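# Move the thin-walled cover from its holder onto the module

## Task

Lift the cover out of its holder and set it on the base plate so it sits over the module and covers it. It must not be dented: only the slightest dent is tolerated, because the walls are thin. It has to stay in place on its own at the end, not because the robot is still holding it.

## Robot and tools

Robot: one six-joint arm (xArm-style uf850) with a Robotiq 2F-85 parallel gripper. The joints from the base outward are waist, shoulder, elbow, forearm roll, wrist pitch and wrist roll. A flat block about 9 cm long sticks out from the last joint axis toward the gripper's +x and turns with it, so keep it clear of objects. Loose objects may occasionally be nudged by an outside push. Nothing may leave the table.

Frames: the scene frame has its origin on the table top under the arm base. +z is up, and +y is to the left when facing along +x. The state line gives end_effector_position in metres and end_effector_quat_wxyz in that frame, plus velocities in m/s and rad/s. end_effector_position is the point midway between the closed finger pads. Closed fingertips reach about 19 mm past it, and open ones about 6 mm. In the gripper's own axes, +z runs along the fingers away from the wrist and y is the closing direction. Closing moves the fingertips about 13 mm farther out, so leave that gap above a surface. At long reach the printed position may be somewhat off.

execute_actions: the argument actions is a list holding one action, one wait, or nothing. An empty list only returns the state. An action is {"rows": [...], "steps": n}, with n from 1 to 15 (default 15), and each step is 1/30 s. There is one row per step, up to 15 rows, and the last row repeats if there are fewer rows than steps. A wait is {"steps": n} with n up to 300, counted from the previous result. pictures (true/false) chooses whether camera images come back. A refused call does nothing.

A row has 9 numbers, each in [-1, 1]: dx, dy, dz, rx, ry, rz, position, force_limit, speed. The first six are an offset, not an absolute pose. They are measured in the gripper's own axes from the gripper pose in the latest result that showed it. Every row uses that same reference, not the row before it. A scale of 1.0 equals 0.6 m or 180 degrees, and rx, ry, rz form a single rotation vector. All-zero offsets pull the gripper back to that reference; they do not hold still. position: +1 is fully open (85 mm), about -0.8 brings the pads together, and -1 closes until blocked. force_limit sets pad force, roughly 20 N at -1, 128 N at 0 and 235 N at +1 on a 40 mm object. speed sets finger speed, roughly 20, 85 and 150 mm/s at -1, 0 and +1. A faster close adds a little force.

Each step, the commanded pose is clipped to within 70 mm and 16 degrees of the measured pose. If the pose cannot be reached fully, position wins over orientation. After an action the arm only continues to the last clipped pose, so long travel needs follow-up commands. Check the pose and the Hand target line. A pose unreachable line or HELD marks steps where the clearance check changed or dropped the command. The mount under the base counts as part of the arm for that check.

move: target is one 9-number row, with its offset counted as in execute_actions. speed is in m/s, from 0.002 to 0.5 (default 0.25), and rotation is capped at twice that value in rad/s. The gripper follows a straight path lasting 0.5 to 10 s and may lag, stray or overshoot in speed. It does not stop for obstacles, so aim gently near contact: faster moves and targets set deeper past contact press harder. The finger values are sent at the start. The result adds a move: line giving the outcome (done, off_target, moving, held, fault), the limits that acted (paced means clipped, held means blocked steps) and the remaining distance.

wait: seconds from 0 to 10. The robot gets no new command meanwhile.

zoom_image: camera is cam_high or cam_low. region is [x0, y0, x1, y1] in pixels, at most 504x504. It returns a sharper crop of that camera's latest image. Both cameras are 504x504 with the calibration given. read_manual returns only licence text. finished_scene takes the number of the current scene, ends it for good and grades it.

Gripping: send position -1 and keep it there, then confirm object_status is 2. The codes are 0 moving, 1 blocked while opening, 2 blocked while closing, and 3 reached target or pads touching. Any new position (a change of at least 0.01) resets the status to 0. force_limit and speed only take effect with a new position. To soften a grip, open first. For this cover, use a low force_limit (near -1) and a slow close so the walls do not deform. position_measured is in counts: 3 open, about 78 means 60 mm, 130 means 40 mm, 180 means 20 mm, and 230 means pads together.

Limits and hazards: the joint ranges are given in radians, and the elbow will not fully straighten. Load limits are 57, 57, 47.5, 25.6, 18 and 18 N m from the waist to the wrist roll, and a held load counts toward them. Reaching a limit causes a torque fault: the joint backs off, the arm holds for 10 s and the call aborts. Holding loads heats the motors. A MOTOR HOT line appears at 65 °C, and at 80 °C the brakes lock until the motors cool. Avoid drops, slips, slamming and hard pushes. Lower the cover gently, open the fingers, and back away so it rests unaided before finishing.

Each tool is called after "Call:" as name([rows], argument=value, ...), one row to a line, values as JSON.

## Session

Call:
execute_actions(actions=[])

Scene clock: 0.00 s of 5600.00 s.
end_effector_position=(+0.5380, -0.1888, +0.3176) position_measured=3 object_status=3 end_effector_quat_wxyz=(+0.140, +0.219, +0.909, +0.326) end_effector_velocity=(-0.000, +0.000, +0.000) end_effector_angular_velocity=(+0.001, -0.000, -0.001)
Joint positions: [-0.623 -0.53  -1.104  1.002 -0.92  -0.956]
Joint velocities: [-0.     0.001  0.001  0.001  0.     0.   ]
Hand target: +0.538, -0.189, +0.318; +0.140, +0.219, +0.909, +0.326

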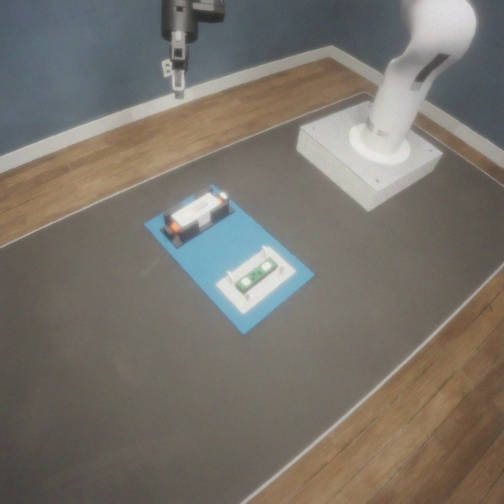

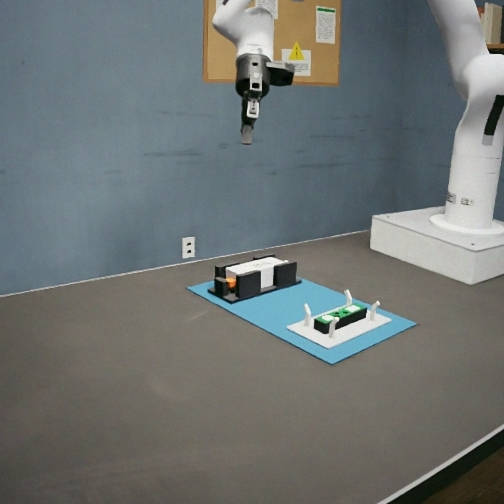

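Call:
zoom_image(camera="cam_high", region=[150, 170, 250, 250])

Call:
zoom_image(camera="cam_low", region=[180, 240, 320, 320])

Call:
zoom_image(camera="cam_high", region=[205, 235, 305, 320])

Call:
zoom_image(camera="cam_low", region=[280, 280, 400, 360])

Region (150, 170, 250, 250) of cam_high's 504x504 image, scaled by 5.040, with more detail than that image has; it fills the top 403 rows of this view, and the rest is white.

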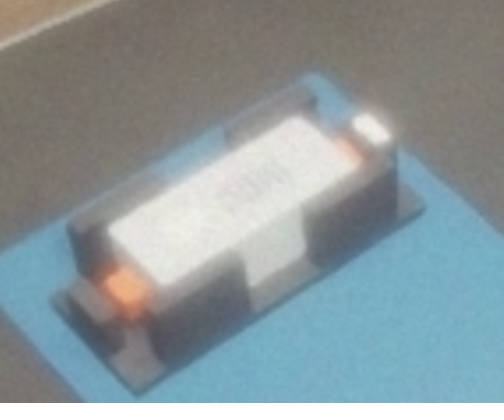

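Region (180, 240, 320, 320) of cam_low's 504x504 image, scaled by 3.600, with more detail than that image has; it fills the top 288 rows of this view, and the rest is white.

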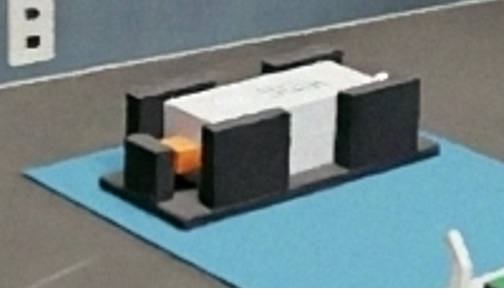

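Region (205, 235, 305, 320) of cam_high's 504x504 image, scaled by 5.040, with more detail than that image has; it fills the top 428 rows of this view, and the rest is white.

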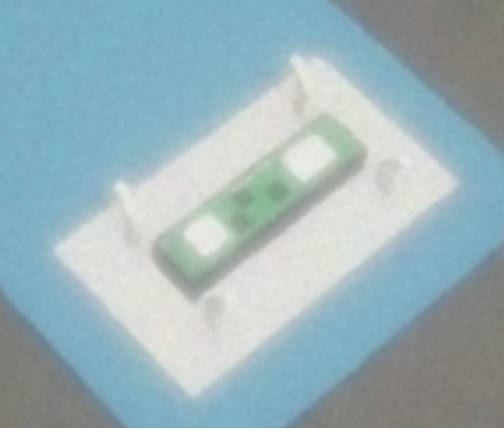

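Region (280, 280, 400, 360) of cam_low's 504x504 image, scaled by 4.200, with more detail than that image has.

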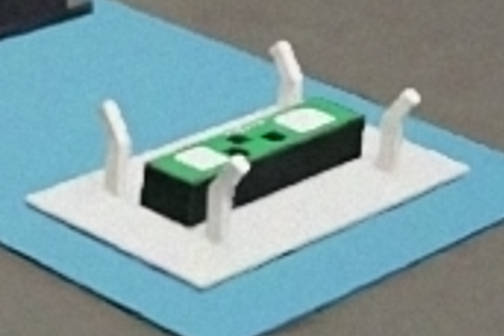

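Call:
zoom_image(camera="cam_high", region=[185, 180, 240, 225])

Call:
zoom_image(camera="cam_low", region=[230, 248, 310, 300])

Region (185, 180, 240, 225) of cam_high's 504x504 image, scaled by 9.164, with more detail than that image has; it fills the top 412 rows of this view, and the rest is white.

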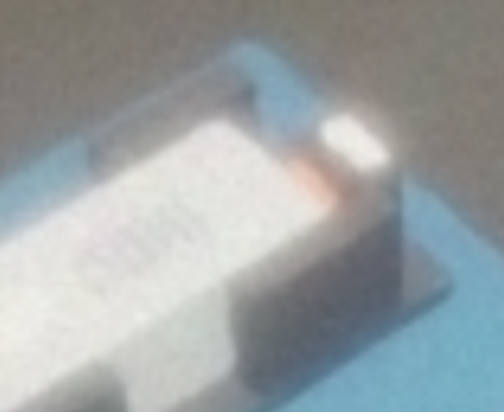

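Region (230, 248, 310, 300) of cam_low's 504x504 image, scaled by 6.300, with more detail than that image has; it fills the top 328 rows of this view, and the rest is white.

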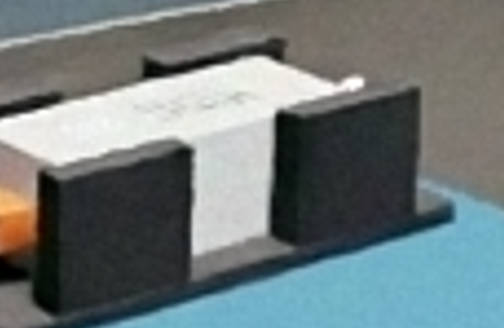

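Call:
move(target=[0.0135,-0.109,0.277,0.2092,0.1054,-0.1809,1,-1,-1], speed=0.2)

Scene clock: 61.80 s of 5600.00 s.
end_effector_position=(+0.5769, -0.1423, +0.1495) position_measured=3 object_status=3 end_effector_quat_wxyz=(-0.000, -0.061, +0.998, -0.000) end_effector_velocity=(-0.000, +0.000, -0.002) end_effector_angular_velocity=(-0.006, +0.005, +0.001)
Joint positions: [-0.212 -0.785 -1.249  0.04  -0.482 -0.409]
Joint velocities: [ 0.004 -0.004 -0.002 -0.015 -0.001  0.016]
Hand target: +0.577, -0.142, +0.149; -0.001, -0.061, +0.998, -0.001
Off the commanded pose: 0.000 m, 0 deg.
After step 90, 56.07 s passed at rest.
move: done

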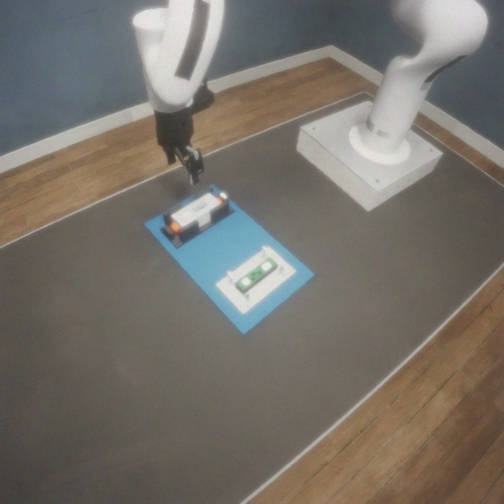

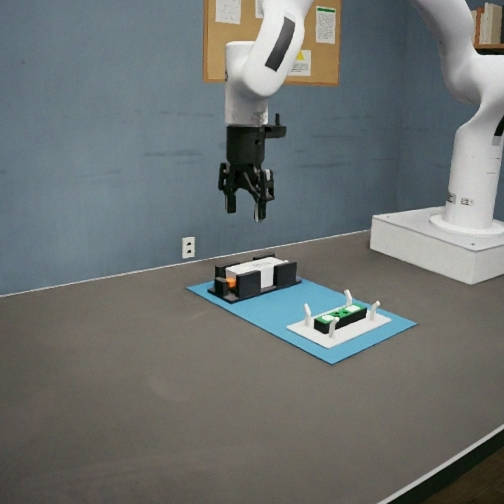

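Call:
move(target=[0,0,0.1,0,0,0,1,-1,-1], speed=0.1)

Call:
zoom_image(camera="cam_high", region=[150, 160, 250, 250])

Call:
zoom_image(camera="cam_low", region=[200, 210, 320, 310])

Scene clock: 69.40 s of 5600.00 s.
end_effector_position=(+0.5771, -0.1424, +0.0898) position_measured=3 object_status=3 end_effector_quat_wxyz=(-0.000, -0.061, +0.998, -0.000) end_effector_velocity=(-0.001, +0.000, -0.002) end_effector_angular_velocity=(+0.000, +0.003, +0.002)
Joint positions: [-0.211 -0.895 -1.268  0.048 -0.392 -0.416]
Joint velocities: [ 0.    -0.004  0.001 -0.002  0.001 -0.   ]
Hand target: +0.577, -0.142, +0.089; -0.000, -0.061, +0.998, -0.000
Off the commanded pose: 0.000 m, 0 deg.
After step 90, 3.63 s passed at rest.
move: done

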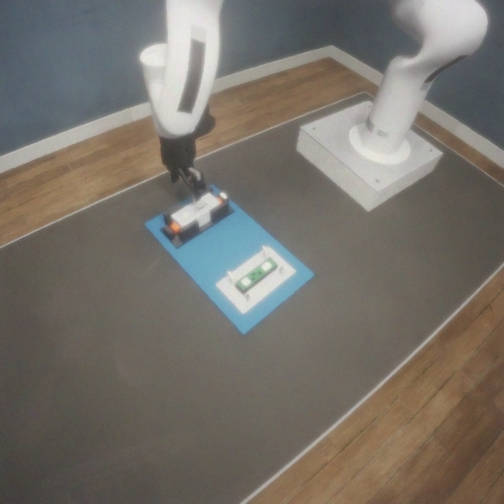

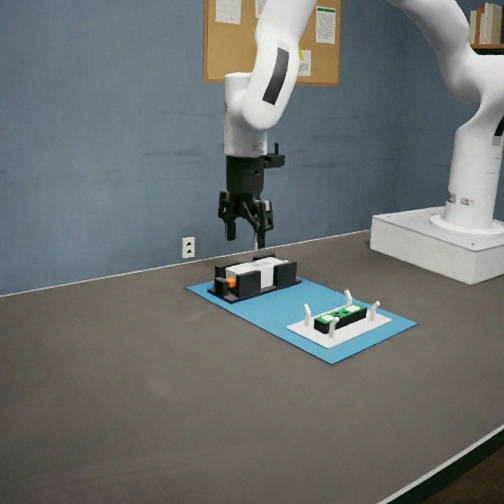

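Region (150, 160, 250, 250) of cam_high's 504x504 image, scaled by 5.040, with more detail than that image has; it fills the top 454 rows of this view, and the rest is white.

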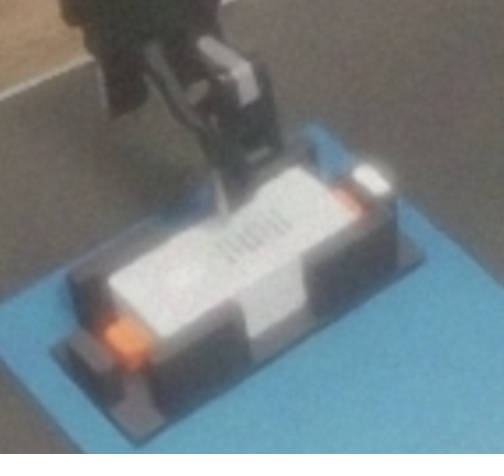

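Region (200, 210, 320, 310) of cam_low's 504x504 image, scaled by 4.200, with more detail than that image has.

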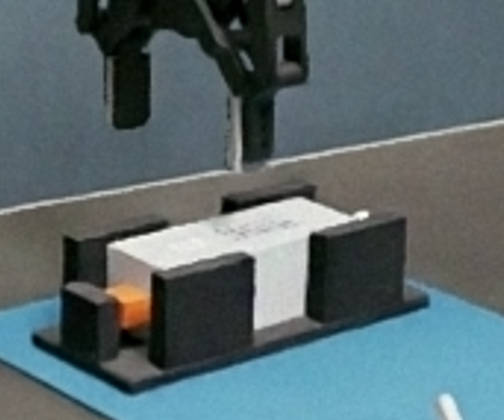

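Call:
move(target=[0,0.078,0.02,0,0,0,1,-1,-1], speed=0.1)

Call:
zoom_image(camera="cam_high", region=[150, 160, 250, 250])

Call:
zoom_image(camera="cam_low", region=[200, 210, 320, 310])

Scene clock: 95.03 s of 5600.00 s.
end_effector_position=(+0.5715, -0.0962, +0.0778) position_measured=3 object_status=3 end_effector_quat_wxyz=(-0.000, -0.061, +0.998, -0.000) end_effector_velocity=(-0.001, +0.001, -0.001) end_effector_angular_velocity=(+0.000, +0.002, +0.000)
Joint positions: [-0.136 -0.891 -1.223  0.058 -0.349 -0.351]
Joint velocities: [ 0.002 -0.     0.002 -0.001  0.001  0.003]
Hand target: +0.571, -0.096, +0.078; -0.000, -0.061, +0.998, -0.000
Off the commanded pose: 0.000 m, 0 deg.
After step 90, 21.80 s passed at rest.
move: done

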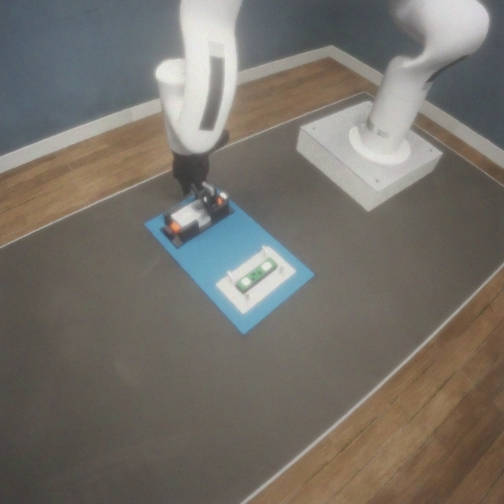

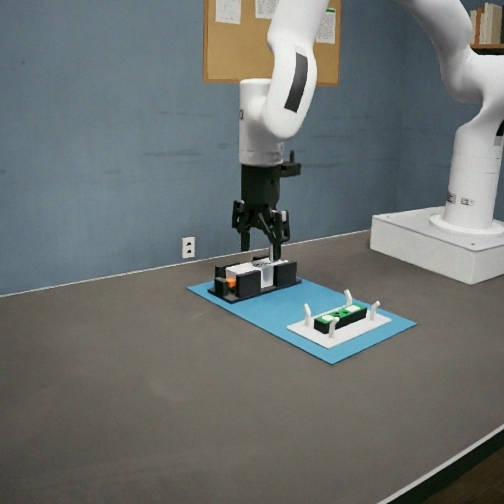

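Region (150, 160, 250, 250) of cam_high's 504x504 image, scaled by 5.040, with more detail than that image has; it fills the top 454 rows of this view, and the rest is white.

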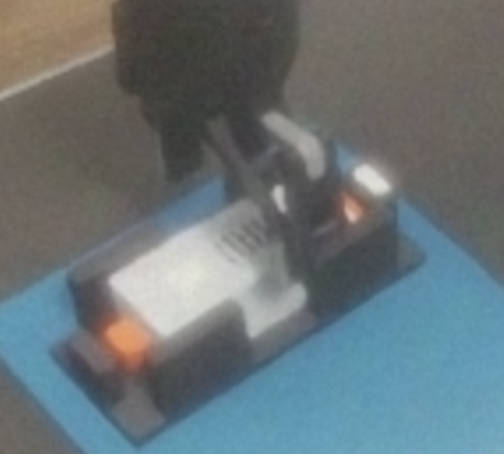

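Region (200, 210, 320, 310) of cam_low's 504x504 image, scaled by 4.200, with more detail than that image has.

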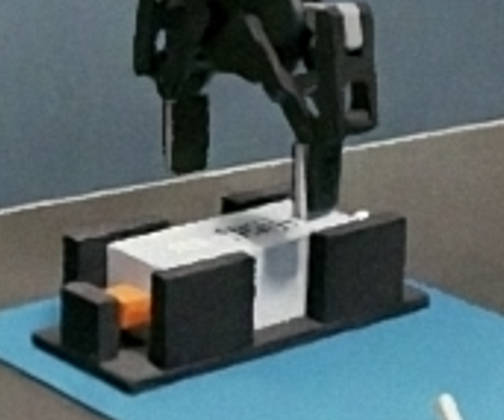

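Call:
move(target=[-0.005,-0.012,0.03,0,0,0,1,-1,-1], speed=0.03)

Call:
zoom_image(camera="cam_high", region=[150, 160, 250, 250])

Call:
zoom_image(camera="cam_low", region=[200, 210, 320, 310])

Scene clock: 126.37 s of 5600.00 s.
end_effector_position=(+0.5754, -0.1030, +0.0600) position_measured=3 object_status=3 end_effector_quat_wxyz=(-0.000, -0.061, +0.998, -0.000) end_effector_velocity=(+0.001, -0.000, -0.000) end_effector_angular_velocity=(-0.000, -0.001, +0.001)
Joint positions: [-0.145 -0.935 -1.251  0.06  -0.333 -0.363]
Joint velocities: [-0.    -0.002 -0.002 -0.     0.001 -0.001]
Hand target: +0.575, -0.103, +0.060; -0.000, -0.061, +0.998, -0.000
Off the commanded pose: 0.000 m, 0 deg.
After step 90, 27.40 s passed at rest.
move: done

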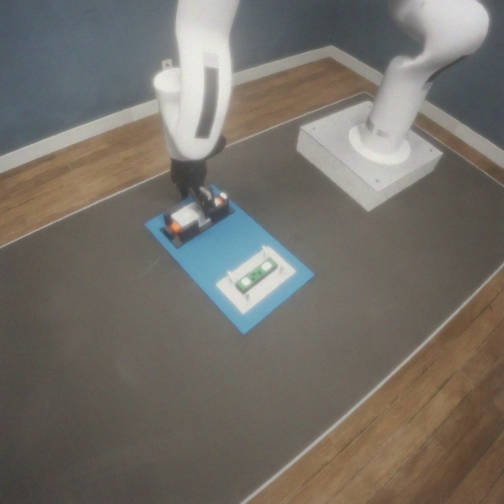

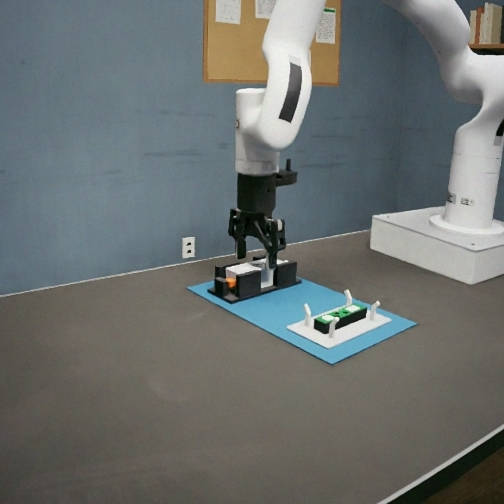

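Region (150, 160, 250, 250) of cam_high's 504x504 image, scaled by 5.040, with more detail than that image has; it fills the top 454 rows of this view, and the rest is white.

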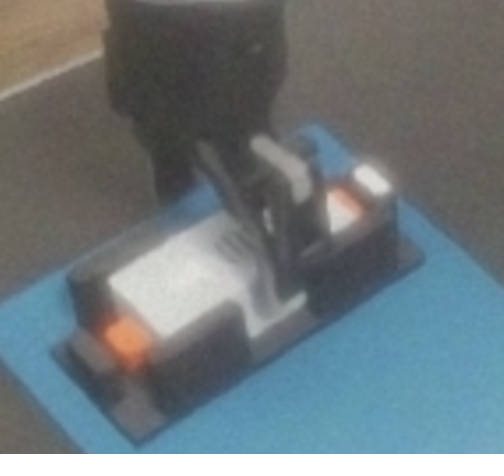

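Region (200, 210, 320, 310) of cam_low's 504x504 image, scaled by 4.200, with more detail than that image has.

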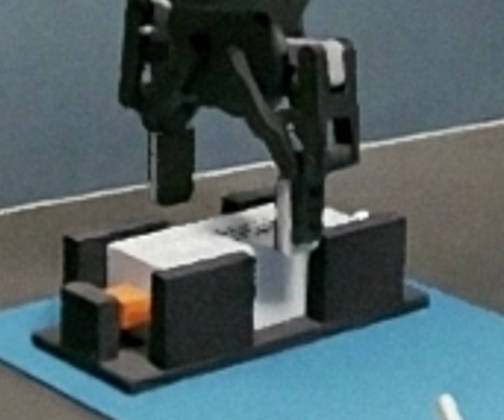

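Call:
move(target=[-0.003,0,0.017,0,0,0,0.6,-1,-1], speed=0.015)

Call:
zoom_image(camera="cam_high", region=[165, 180, 235, 240])

Call:
zoom_image(camera="cam_low", region=[215, 230, 305, 300])

Scene clock: 137.60 s of 5600.00 s.
end_effector_position=(+0.5772, -0.1028, +0.0498) position_measured=53 object_status=0 end_effector_quat_wxyz=(-0.000, -0.061, +0.998, -0.000) end_effector_velocity=(-0.001, +0.000, -0.001) end_effector_angular_velocity=(+0.000, +0.002, +0.000)
Joint positions: [-0.144 -0.958 -1.263  0.062 -0.322 -0.364]
Joint velocities: [-0.    -0.001  0.001 -0.     0.     0.   ]
Hand target: +0.577, -0.103, +0.050; -0.000, -0.061, +0.998, -0.000
Off the commanded pose: 0.000 m, 0 deg.
After step 90, 6.97 s passed at rest.
move: done

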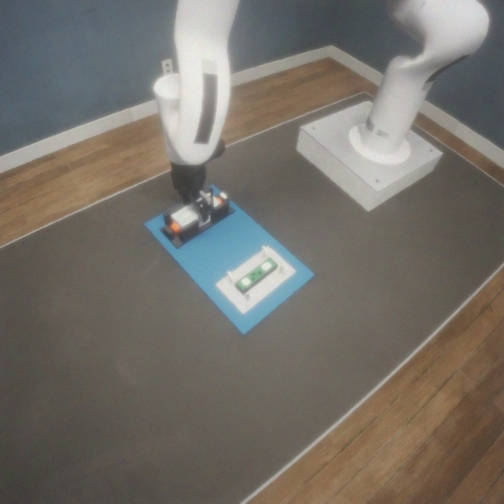

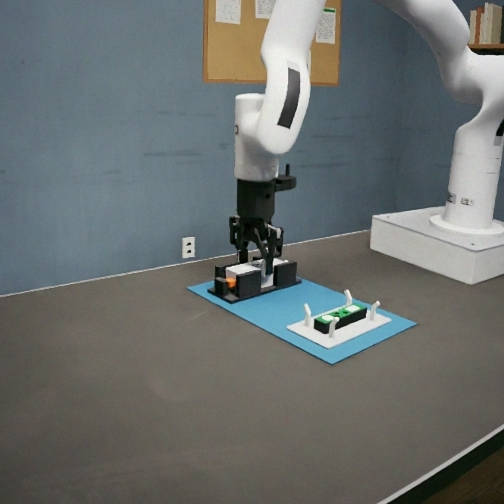

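Region (165, 180, 235, 240) of cam_high's 504x504 image, scaled by 7.200, with more detail than that image has; it fills the top 432 rows of this view, and the rest is white.

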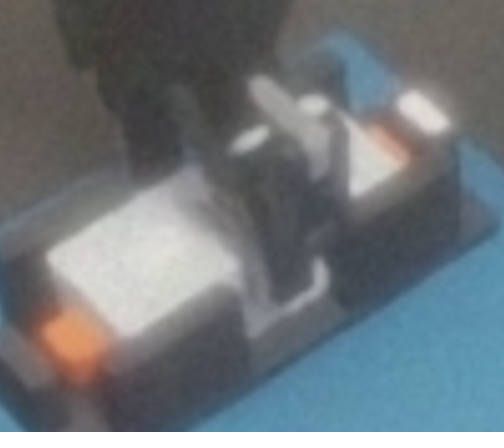

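Region (215, 230, 305, 300) of cam_low's 504x504 image, scaled by 5.600, with more detail than that image has.

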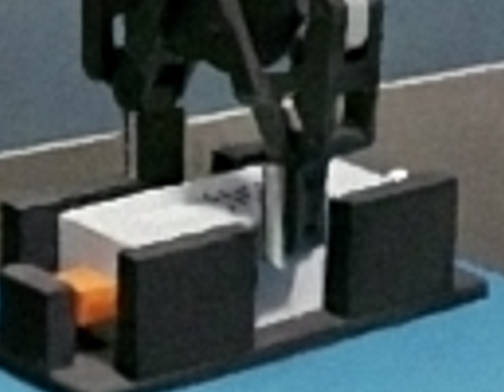

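Call:
execute_actions([
  {"rows":[[0,0,0,0,0,0,0.4,-1,-1]],"steps":15},
])

Call:
zoom_image(camera="cam_high", region=[165, 180, 235, 240])

Call:
zoom_image(camera="cam_low", region=[215, 230, 305, 300])

Scene clock: 147.53 s of 5600.00 s.
end_effector_position=(+0.5772, -0.1028, +0.0498) position_measured=75 object_status=0 end_effector_quat_wxyz=(-0.000, -0.061, +0.998, -0.000) end_effector_velocity=(+0.000, -0.000, +0.000) end_effector_angular_velocity=(-0.001, -0.000, +0.002)
Joint positions: [-0.144 -0.958 -1.263  0.062 -0.322 -0.364]
Joint velocities: [-0.    -0.    -0.001 -0.002 -0.     0.   ]
Hand target: +0.577, -0.103, +0.050; -0.000, -0.061, +0.998, -0.000
Off the commanded pose: 0.000 m, 0 deg.
Steps of this call (steps 1 to 90: nothing new was sent; then 6.43 s passed at rest; steps 91 to 105: all 15 steps of this action). Readings (end_effector_position | what the end effector reports):
91: (+0.5772, -0.1028, +0.0498) | position_measured=53 object_status=0
92: (+0.5772, -0.1028, +0.0498) | position_measured=54 object_status=0
94: (+0.5772, -0.1028, +0.0498) | position_measured=56 object_status=0
98: (+0.5772, -0.1028, +0.0498) | position_measured=63 object_status=0
105: the state above

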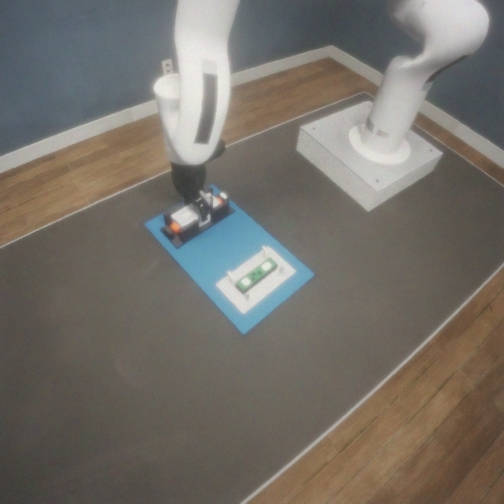

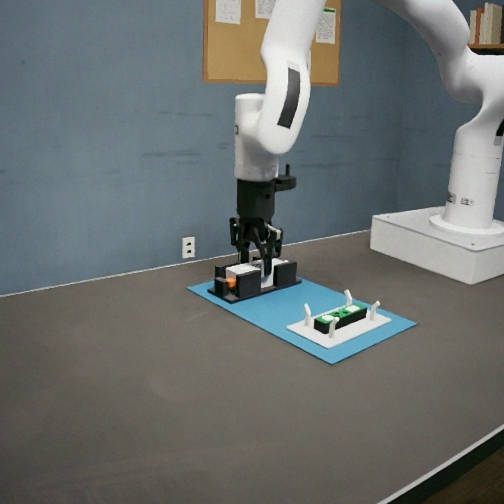

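Region (165, 180, 235, 240) of cam_high's 504x504 image, scaled by 7.200, with more detail than that image has; it fills the top 432 rows of this view, and the rest is white.

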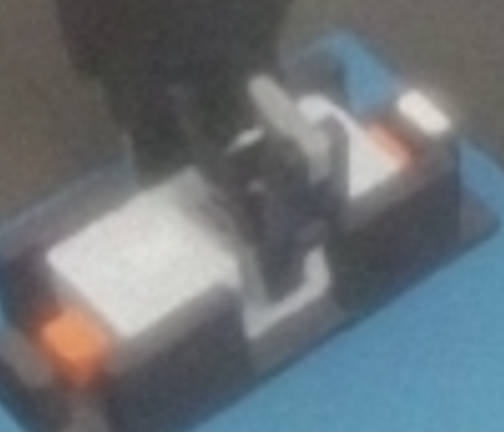

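Region (215, 230, 305, 300) of cam_low's 504x504 image, scaled by 5.600, with more detail than that image has.

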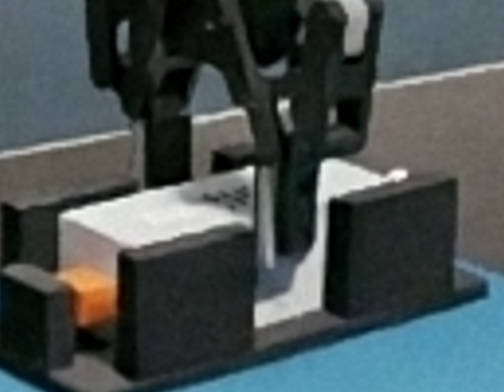

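Call:
execute_actions([
  {"rows":[[0,0,0,0,0,0,-1,-1,-1]],"steps":15},
], pictures=false)

Call:
execute_actions([
  {"steps":20},
])

Call:
zoom_image(camera="cam_low", region=[215, 230, 305, 300])

Scene clock: 153.20 s of 5600.00 s.
end_effector_position=(+0.5771, -0.1024, +0.0498) position_measured=99 object_status=0 end_effector_quat_wxyz=(-0.000, -0.061, +0.998, -0.000) end_effector_velocity=(-0.001, +0.003, +0.000) end_effector_angular_velocity=(+0.001, +0.006, +0.005)
Joint positions: [-0.144 -0.958 -1.263  0.062 -0.323 -0.364]
Joint velocities: [ 0.005  0.001  0.001 -0.001 -0.006  0.001]
Hand target: +0.577, -0.103, +0.050; -0.000, -0.061, +0.998, -0.000
Off the commanded pose: 0.000 m, 0 deg.
Steps of this call (steps 1 to 90: nothing new was sent; then 2.17 s passed at rest; steps 91 to 105: all 15 steps of this action). Readings (end_effector_position | what the end effector reports):
91: (+0.5772, -0.1028, +0.0498) | position_measured=78 object_status=0
92: (+0.5772, -0.1028, +0.0498) | position_measured=78 object_status=0
94: (+0.5772, -0.1028, +0.0498) | position_measured=81 object_status=0
98: (+0.5772, -0.1028, +0.0498) | position_measured=87 object_status=0
105: the state above

Scene clock: 153.87 s of 5600.00 s.
end_effector_position=(+0.5770, -0.1026, +0.0497) position_measured=115 object_status=2 end_effector_quat_wxyz=(-0.000, -0.061, +0.998, -0.000) end_effector_velocity=(-0.001, -0.000, -0.001) end_effector_angular_velocity=(+0.000, +0.001, -0.001)
Joint positions: [-0.144 -0.958 -1.263  0.062 -0.323 -0.364]
Joint velocities: [-0.    -0.001  0.001  0.001  0.001 -0.   ]
Hand target: +0.577, -0.103, +0.050; -0.000, -0.061, +0.998, -0.000
Off the commanded pose: 0.000 m, 0 deg.
Steps of this call (steps 1 to 20: nothing new was sent). Readings (end_effector_position | what the end effector reports):
1: (+0.5770, -0.1023, +0.0498) | position_measured=101 object_status=0
2: (+0.5770, -0.1022, +0.0498) | position_measured=103 object_status=0
4: (+0.5769, -0.1021, +0.0498) | position_measured=106 object_status=0
8: (+0.5768, -0.1019, +0.0498) | position_measured=113 object_status=0
20: the state above

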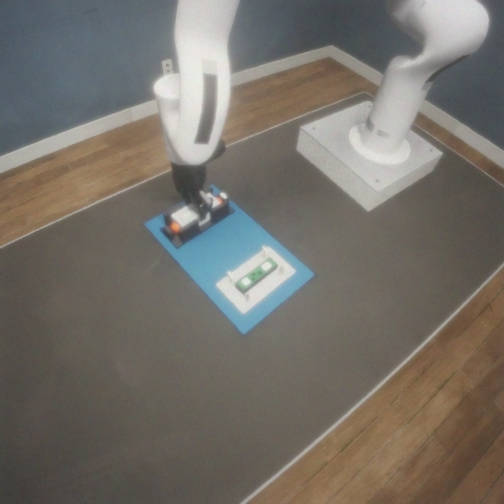

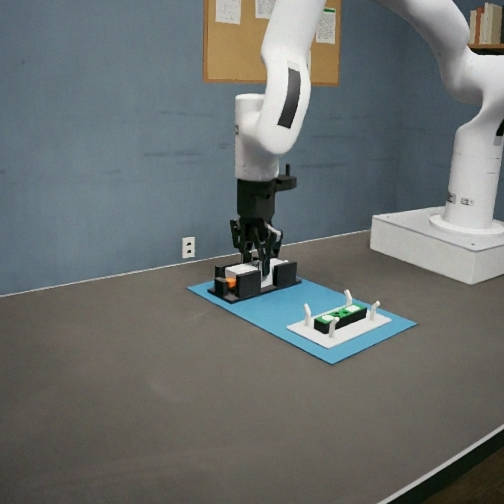

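Region (215, 230, 305, 300) of cam_low's 504x504 image, scaled by 5.600, with more detail than that image has.

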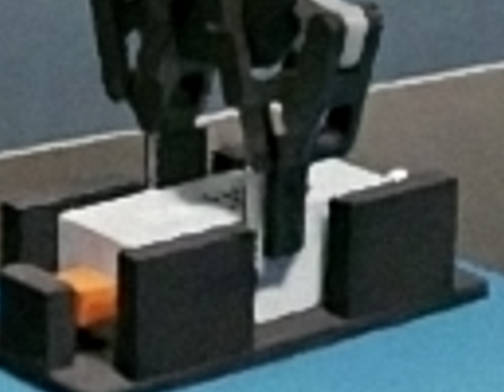

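Call:
move(target=[0,0,-0.017,0,0,0,-1,-1,-1], speed=0.01)

Call:
zoom_image(camera="cam_low", region=[215, 230, 305, 300])

Scene clock: 160.97 s of 5600.00 s.
end_effector_position=(+0.5771, -0.1027, +0.0600) position_measured=115 object_status=2 end_effector_quat_wxyz=(-0.000, -0.061, +0.998, -0.000) end_effector_velocity=(+0.000, +0.000, +0.000) end_effector_angular_velocity=(-0.000, -0.000, +0.001)
Joint positions: [-0.144 -0.938 -1.256  0.06  -0.336 -0.362]
Joint velocities: [ 0.     0.001  0.    -0.001 -0.     0.   ]
Hand target: +0.577, -0.103, +0.060; -0.000, -0.061, +0.998, -0.000
Off the commanded pose: 0.000 m, 0 deg.
After step 90, 2.87 s passed at rest.
move: done

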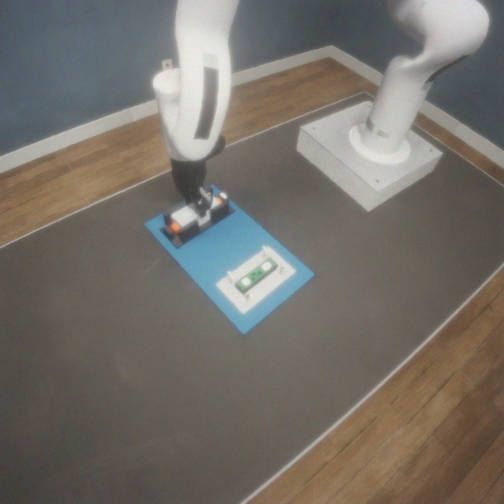

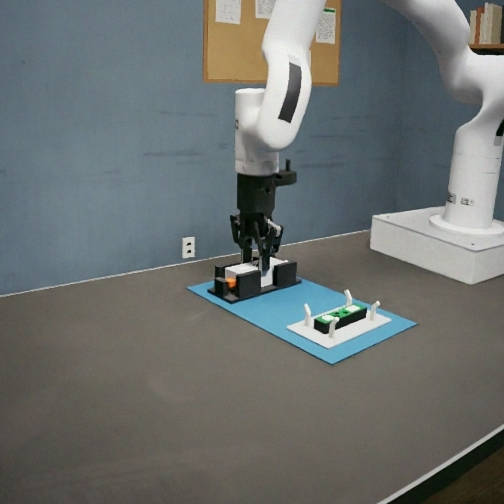

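Region (215, 230, 305, 300) of cam_low's 504x504 image, scaled by 5.600, with more detail than that image has.

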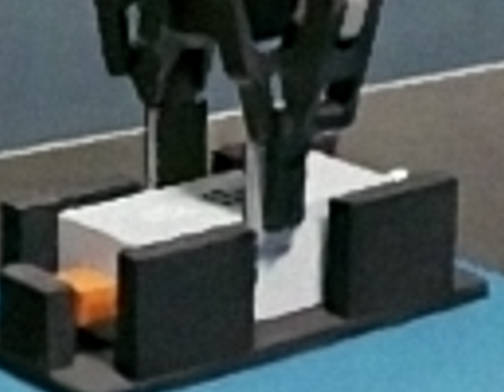

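Call:
move(target=[0,0,0,0,0,0,0.25,-1,-0.5], speed=0.02)

Call:
move(target=[0,0,0.011,0,0,0,0.25,-1,-0.5], speed=0.02)

Call:
move(target=[0,0,0,0,0,0,-1,-0.9,-1], speed=0.02)

Call:
zoom_image(camera="cam_low", region=[215, 230, 305, 300])

Call:
execute_actions([
  {"rows":[[0,0,-0.0005,0,0,0,-1,-0.9,-1],[0,0,-0.001,0,0,0,-1,-0.9,-1],[0,0,-0.0015,0,0,0,-1,-0.9,-1],[0,0,-0.002,0,0,0,-1,-0.9,-1],[0,0,-0.0025,0,0,0,-1,-0.9,-1],[0,0,-0.003,0,0,0,-1,-0.9,-1],[0,0,-0.0035,0,0,0,-1,-0.9,-1],[0,0,-0.004,0,0,0,-1,-0.9,-1],[0,0,-0.0045,0,0,0,-1,-0.9,-1],[0,0,-0.005,0,0,0,-1,-0.9,-1],[0,0,-0.0055,0,0,0,-1,-0.9,-1],[0,0,-0.006,0,0,0,-1,-0.9,-1],[0,0,-0.0065,0,0,0,-1,-0.9,-1],[0,0,-0.007,0,0,0,-1,-0.9,-1]],"steps":15},
], pictures=false)

Call:
execute_actions([
  {"steps":20},
])

Call:
zoom_image(camera="cam_low", region=[215, 230, 305, 300])

Scene clock: 182.00 s of 5600.00 s.
end_effector_position=(+0.5772, -0.1027, +0.0600) position_measured=98 object_status=3 end_effector_quat_wxyz=(-0.000, -0.061, +0.998, -0.000) end_effector_velocity=(-0.002, +0.001, -0.001) end_effector_angular_velocity=(+0.001, +0.004, +0.000)
Joint positions: [-0.144 -0.938 -1.256  0.06  -0.336 -0.362]
Joint velocities: [ 0.001 -0.001  0.002  0.    -0.001  0.   ]
Hand target: +0.577, -0.103, +0.060; -0.000, -0.061, +0.998, -0.000
Off the commanded pose: 0.000 m, 0 deg.
After step 90, 17.33 s passed at rest.
move: done

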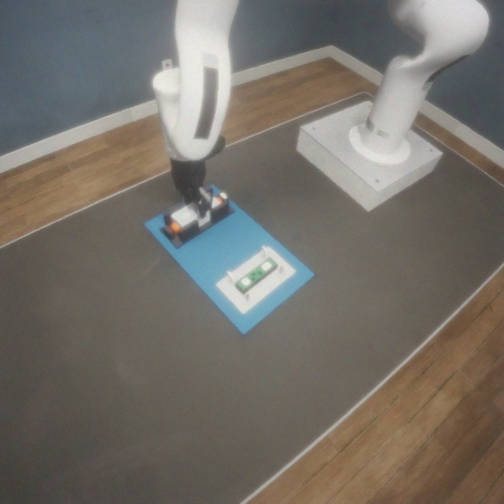

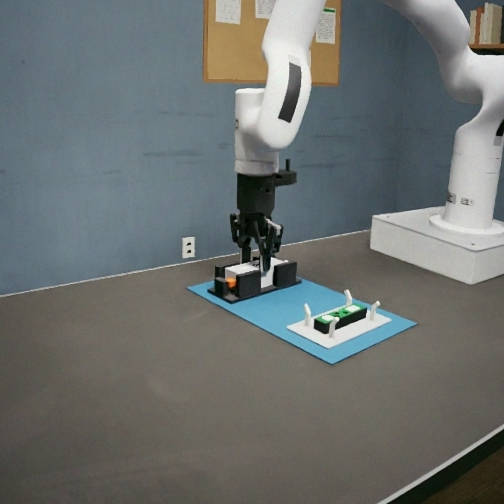

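Scene clock: 182.70 s of 5600.00 s.
end_effector_position=(+0.5772, -0.1027, +0.0535) position_measured=98 object_status=3 end_effector_quat_wxyz=(-0.000, -0.061, +0.998, -0.000) end_effector_velocity=(+0.000, -0.000, -0.001) end_effector_angular_velocity=(+0.000, -0.001, -0.001)
Joint positions: [-0.144 -0.951 -1.261  0.061 -0.327 -0.363]
Joint velocities: [ 0.    -0.002 -0.002  0.001  0.001 -0.   ]
Hand target: +0.577, -0.103, +0.053; -0.000, -0.061, +0.998, -0.000
Off the commanded pose: 0.000 m, 0 deg.
move: done

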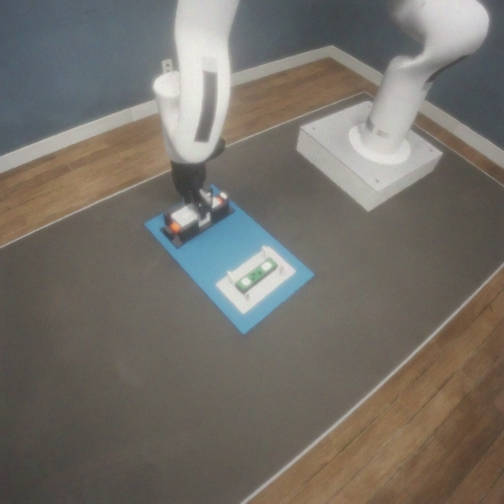

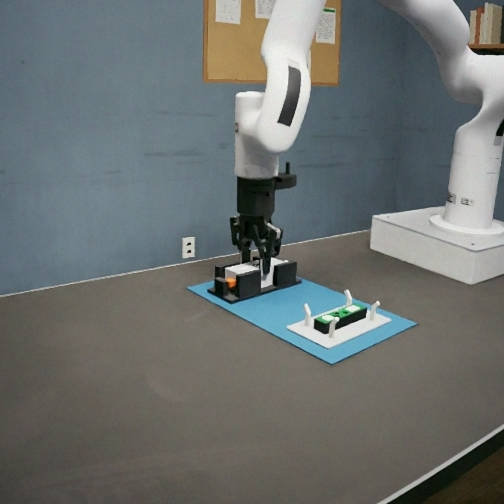

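Scene clock: 183.40 s of 5600.00 s.
end_effector_position=(+0.5772, -0.1025, +0.0537) position_measured=119 object_status=2 end_effector_quat_wxyz=(-0.000, -0.061, +0.998, -0.000) end_effector_velocity=(+0.001, -0.001, +0.000) end_effector_angular_velocity=(-0.000, -0.003, -0.001)
Joint positions: [-0.144 -0.951 -1.261  0.061 -0.329 -0.363]
Joint velocities: [-0.001  0.    -0.001  0.001  0.002 -0.   ]
Hand target: +0.577, -0.103, +0.053; -0.000, -0.061, +0.998, -0.000
Off the commanded pose: 0.000 m, 0 deg.
move: done

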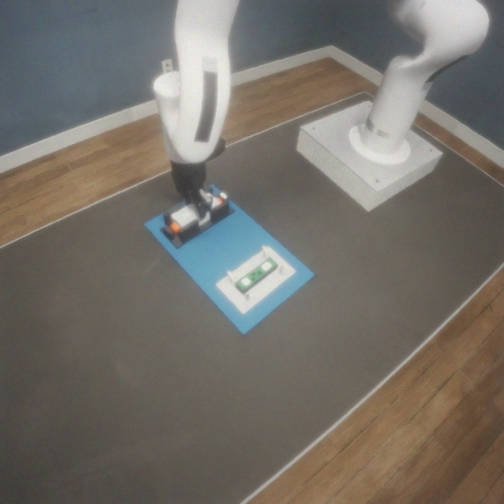

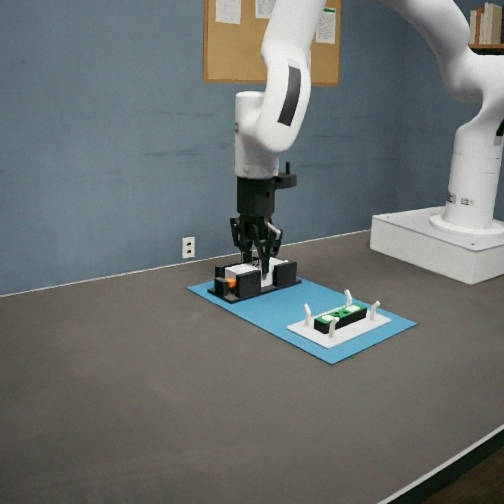

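Region (215, 230, 305, 300) of cam_low's 504x504 image, scaled by 5.600, with more detail than that image has.

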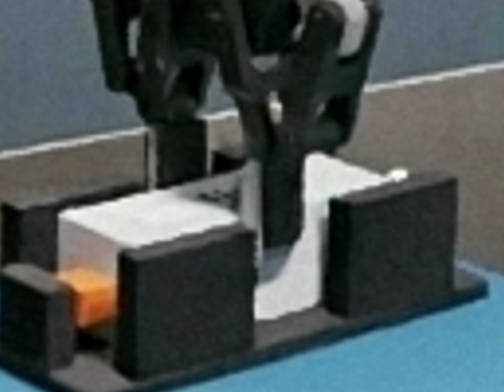

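Scene clock: 183.90 s of 5600.00 s.
end_effector_position=(+0.5765, -0.1025, +0.0567) position_measured=119 object_status=2 end_effector_quat_wxyz=(-0.001, -0.061, +0.998, -0.000) end_effector_velocity=(+0.000, -0.000, +0.011) end_effector_angular_velocity=(+0.001, +0.004, +0.001)
Joint positions: [-0.144 -0.944 -1.258  0.06  -0.333 -0.362]
Joint velocities: [-0.001  0.021  0.004 -0.003 -0.021  0.001]
Hand target: +0.577, -0.102, +0.058; -0.000, -0.061, +0.998, -0.000
Off the commanded pose: 0.001 m, 0 deg.
Steps of this call (steps 1 to 15: all 15 steps of this action). Readings (end_effector_position | what the end effector reports):
1: (+0.5772, -0.1025, +0.0537) | position_measured=119 object_status=2
2: (+0.5772, -0.1024, +0.0538) | position_measured=119 object_status=2
4: (+0.5770, -0.1024, +0.0539) | position_measured=119 object_status=2
8: (+0.5767, -0.1024, +0.0544) | position_measured=119 object_status=2
15: the state above

Scene clock: 184.57 s of 5600.00 s.
end_effector_position=(+0.5770, -0.1024, +0.0578) position_measured=119 object_status=2 end_effector_quat_wxyz=(-0.001, -0.061, +0.998, -0.000) end_effector_velocity=(-0.000, +0.000, -0.000) end_effector_angular_velocity=(+0.000, -0.000, -0.000)
Joint positions: [-0.144 -0.942 -1.258  0.06  -0.334 -0.362]
Joint velocities: [0.    0.001 0.001 0.001 0.001 0.   ]
Hand target: +0.577, -0.102, +0.058; -0.000, -0.061, +0.998, -0.000
Off the commanded pose: 0.000 m, 0 deg.
Steps of this call (steps 1 to 20: nothing new was sent). Readings (end_effector_position | what the end effector reports):
1: (+0.5765, -0.1025, +0.0571) | position_measured=119 object_status=2
2: (+0.5766, -0.1025, +0.0573) | position_measured=119 object_status=2
4: (+0.5766, -0.1025, +0.0575) | position_measured=119 object_status=2
8: (+0.5767, -0.1025, +0.0577) | position_measured=119 object_status=2
20: the state above

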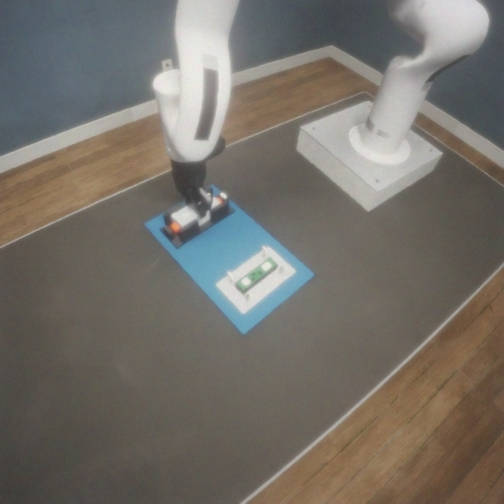

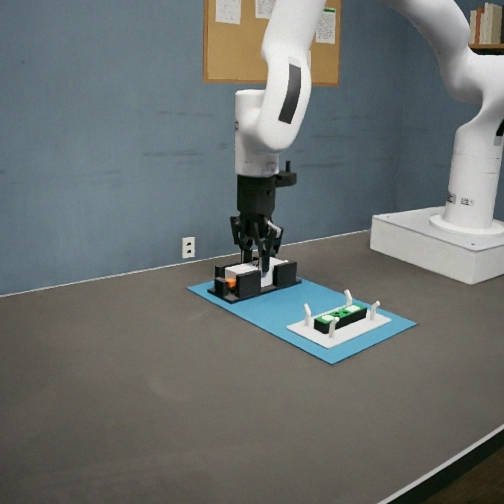

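Region (215, 230, 305, 300) of cam_low's 504x504 image, scaled by 5.600, with more detail than that image has.

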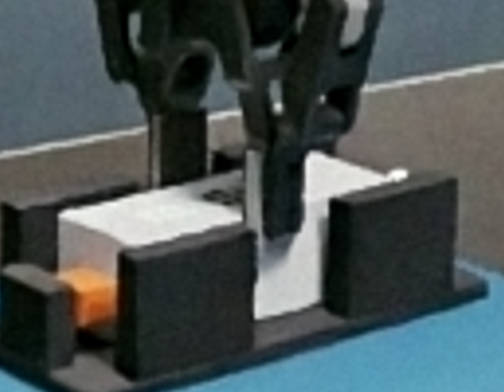

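Call:
zoom_image(camera="cam_high", region=[165, 180, 235, 240])

Region (165, 180, 235, 240) of cam_high's 504x504 image, scaled by 7.200, with more detail than that image has; it fills the top 432 rows of this view, and the rest is white.

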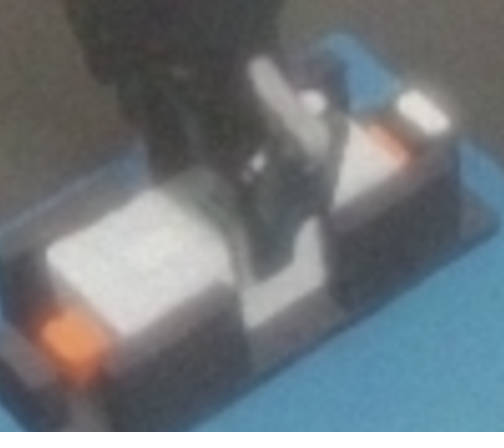

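Call:
move(target=[0,0,0,0,0,0,0.25,-1,-0.5], speed=0.02)

Call:
move(target=[0,0.002,0.009,0,0,0,0.25,-1,-0.5], speed=0.02)

Call:
execute_actions([
  {"rows":[[0,0,0,0,0,0,-1,-0.9,-1]],"steps":10},
], pictures=false)

Call:
execute_actions([
  {"steps":15},
], pictures=false)

Scene clock: 203.00 s of 5600.00 s.
end_effector_position=(+0.5771, -0.1025, +0.0579) position_measured=98 object_status=3 end_effector_quat_wxyz=(-0.000, -0.061, +0.998, -0.000) end_effector_velocity=(-0.001, +0.001, -0.001) end_effector_angular_velocity=(+0.001, +0.003, -0.000)
Joint positions: [-0.144 -0.942 -1.258  0.06  -0.334 -0.362]
Joint velocities: [ 0.001 -0.001 -0.     0.001 -0.002  0.   ]
Hand target: +0.577, -0.102, +0.058; -0.001, -0.061, +0.998, -0.000
Off the commanded pose: 0.000 m, 0 deg.
After step 90, 14.73 s passed at rest.
move: done

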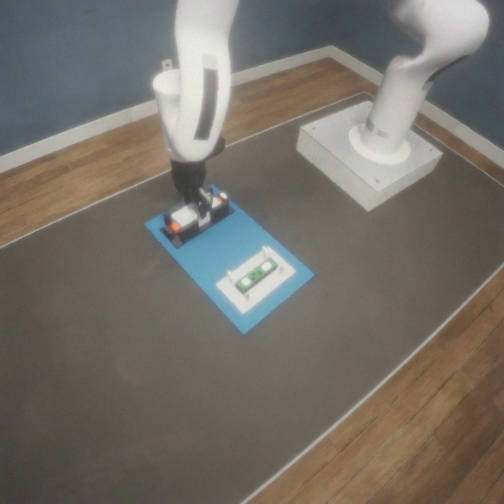

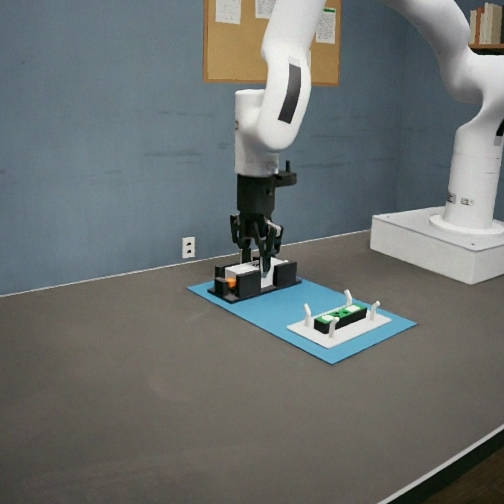

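Scene clock: 203.70 s of 5600.00 s.
end_effector_position=(+0.5770, -0.1014, +0.0526) position_measured=98 object_status=3 end_effector_quat_wxyz=(-0.000, -0.061, +0.998, -0.000) end_effector_velocity=(+0.001, -0.000, -0.000) end_effector_angular_velocity=(-0.000, -0.001, +0.000)
Joint positions: [-0.142 -0.952 -1.261  0.062 -0.326 -0.362]
Joint velocities: [ 0.    -0.001 -0.001 -0.     0.001  0.   ]
Hand target: +0.577, -0.101, +0.053; -0.000, -0.061, +0.998, -0.000
Off the commanded pose: 0.000 m, 0 deg.
move: done

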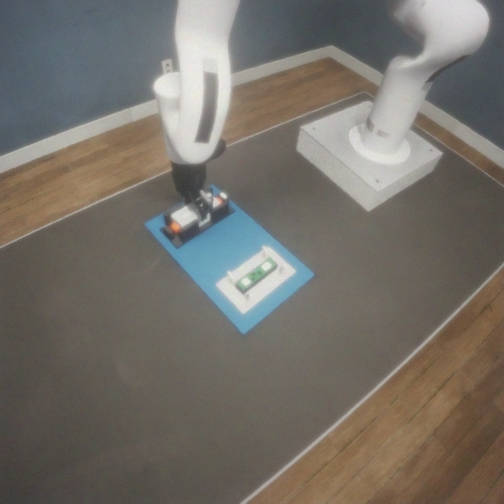

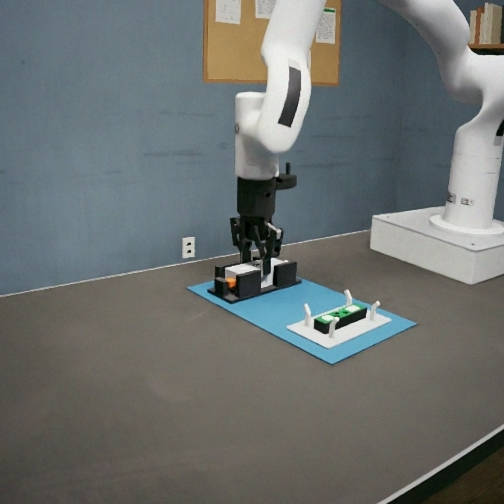

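Scene clock: 204.03 s of 5600.00 s.
end_effector_position=(+0.5771, -0.1014, +0.0527) position_measured=110 object_status=0 end_effector_quat_wxyz=(-0.000, -0.061, +0.998, -0.000) end_effector_velocity=(+0.001, +0.000, +0.002) end_effector_angular_velocity=(+0.001, +0.000, -0.002)
Joint positions: [-0.142 -0.952 -1.261  0.062 -0.327 -0.362]
Joint velocities: [ 0.     0.003 -0.002  0.002 -0.005  0.001]
Hand target: +0.577, -0.101, +0.053; -0.000, -0.061, +0.998, -0.000
Off the commanded pose: 0.000 m, 0 deg.
Steps of this call (steps 1 to 10: all 10 steps of this action). Readings (end_effector_position | what the end effector reports):
1: (+0.5770, -0.1014, +0.0526) | position_measured=98 object_status=0
2: (+0.5770, -0.1014, +0.0526) | position_measured=98 object_status=0
4: (+0.5770, -0.1014, +0.0526) | position_measured=100 object_status=0
8: (+0.5770, -0.1014, +0.0526) | position_measured=107 object_status=0
10: the state above

Scene clock: 204.53 s of 5600.00 s.
end_effector_position=(+0.5772, -0.1014, +0.0528) position_measured=119 object_status=2 end_effector_quat_wxyz=(-0.000, -0.061, +0.998, -0.000) end_effector_velocity=(-0.000, -0.000, -0.000) end_effector_angular_velocity=(-0.001, +0.000, +0.001)
Joint positions: [-0.142 -0.952 -1.261  0.062 -0.327 -0.362]
Joint velocities: [-0.    -0.001 -0.    -0.002  0.001  0.   ]
Hand target: +0.577, -0.101, +0.053; -0.000, -0.061, +0.998, -0.000
Off the commanded pose: 0.000 m, 0 deg.
Steps of this call (steps 1 to 15: nothing new was sent). Readings (end_effector_position | what the end effector reports):
1: (+0.5771, -0.1014, +0.0528) | position_measured=112 object_status=0
2: (+0.5772, -0.1014, +0.0528) | position_measured=113 object_status=0
4: (+0.5772, -0.1014, +0.0529) | position_measured=116 object_status=0
8: (+0.5772, -0.1014, +0.0530) | position_measured=119 object_status=0
15: the state above


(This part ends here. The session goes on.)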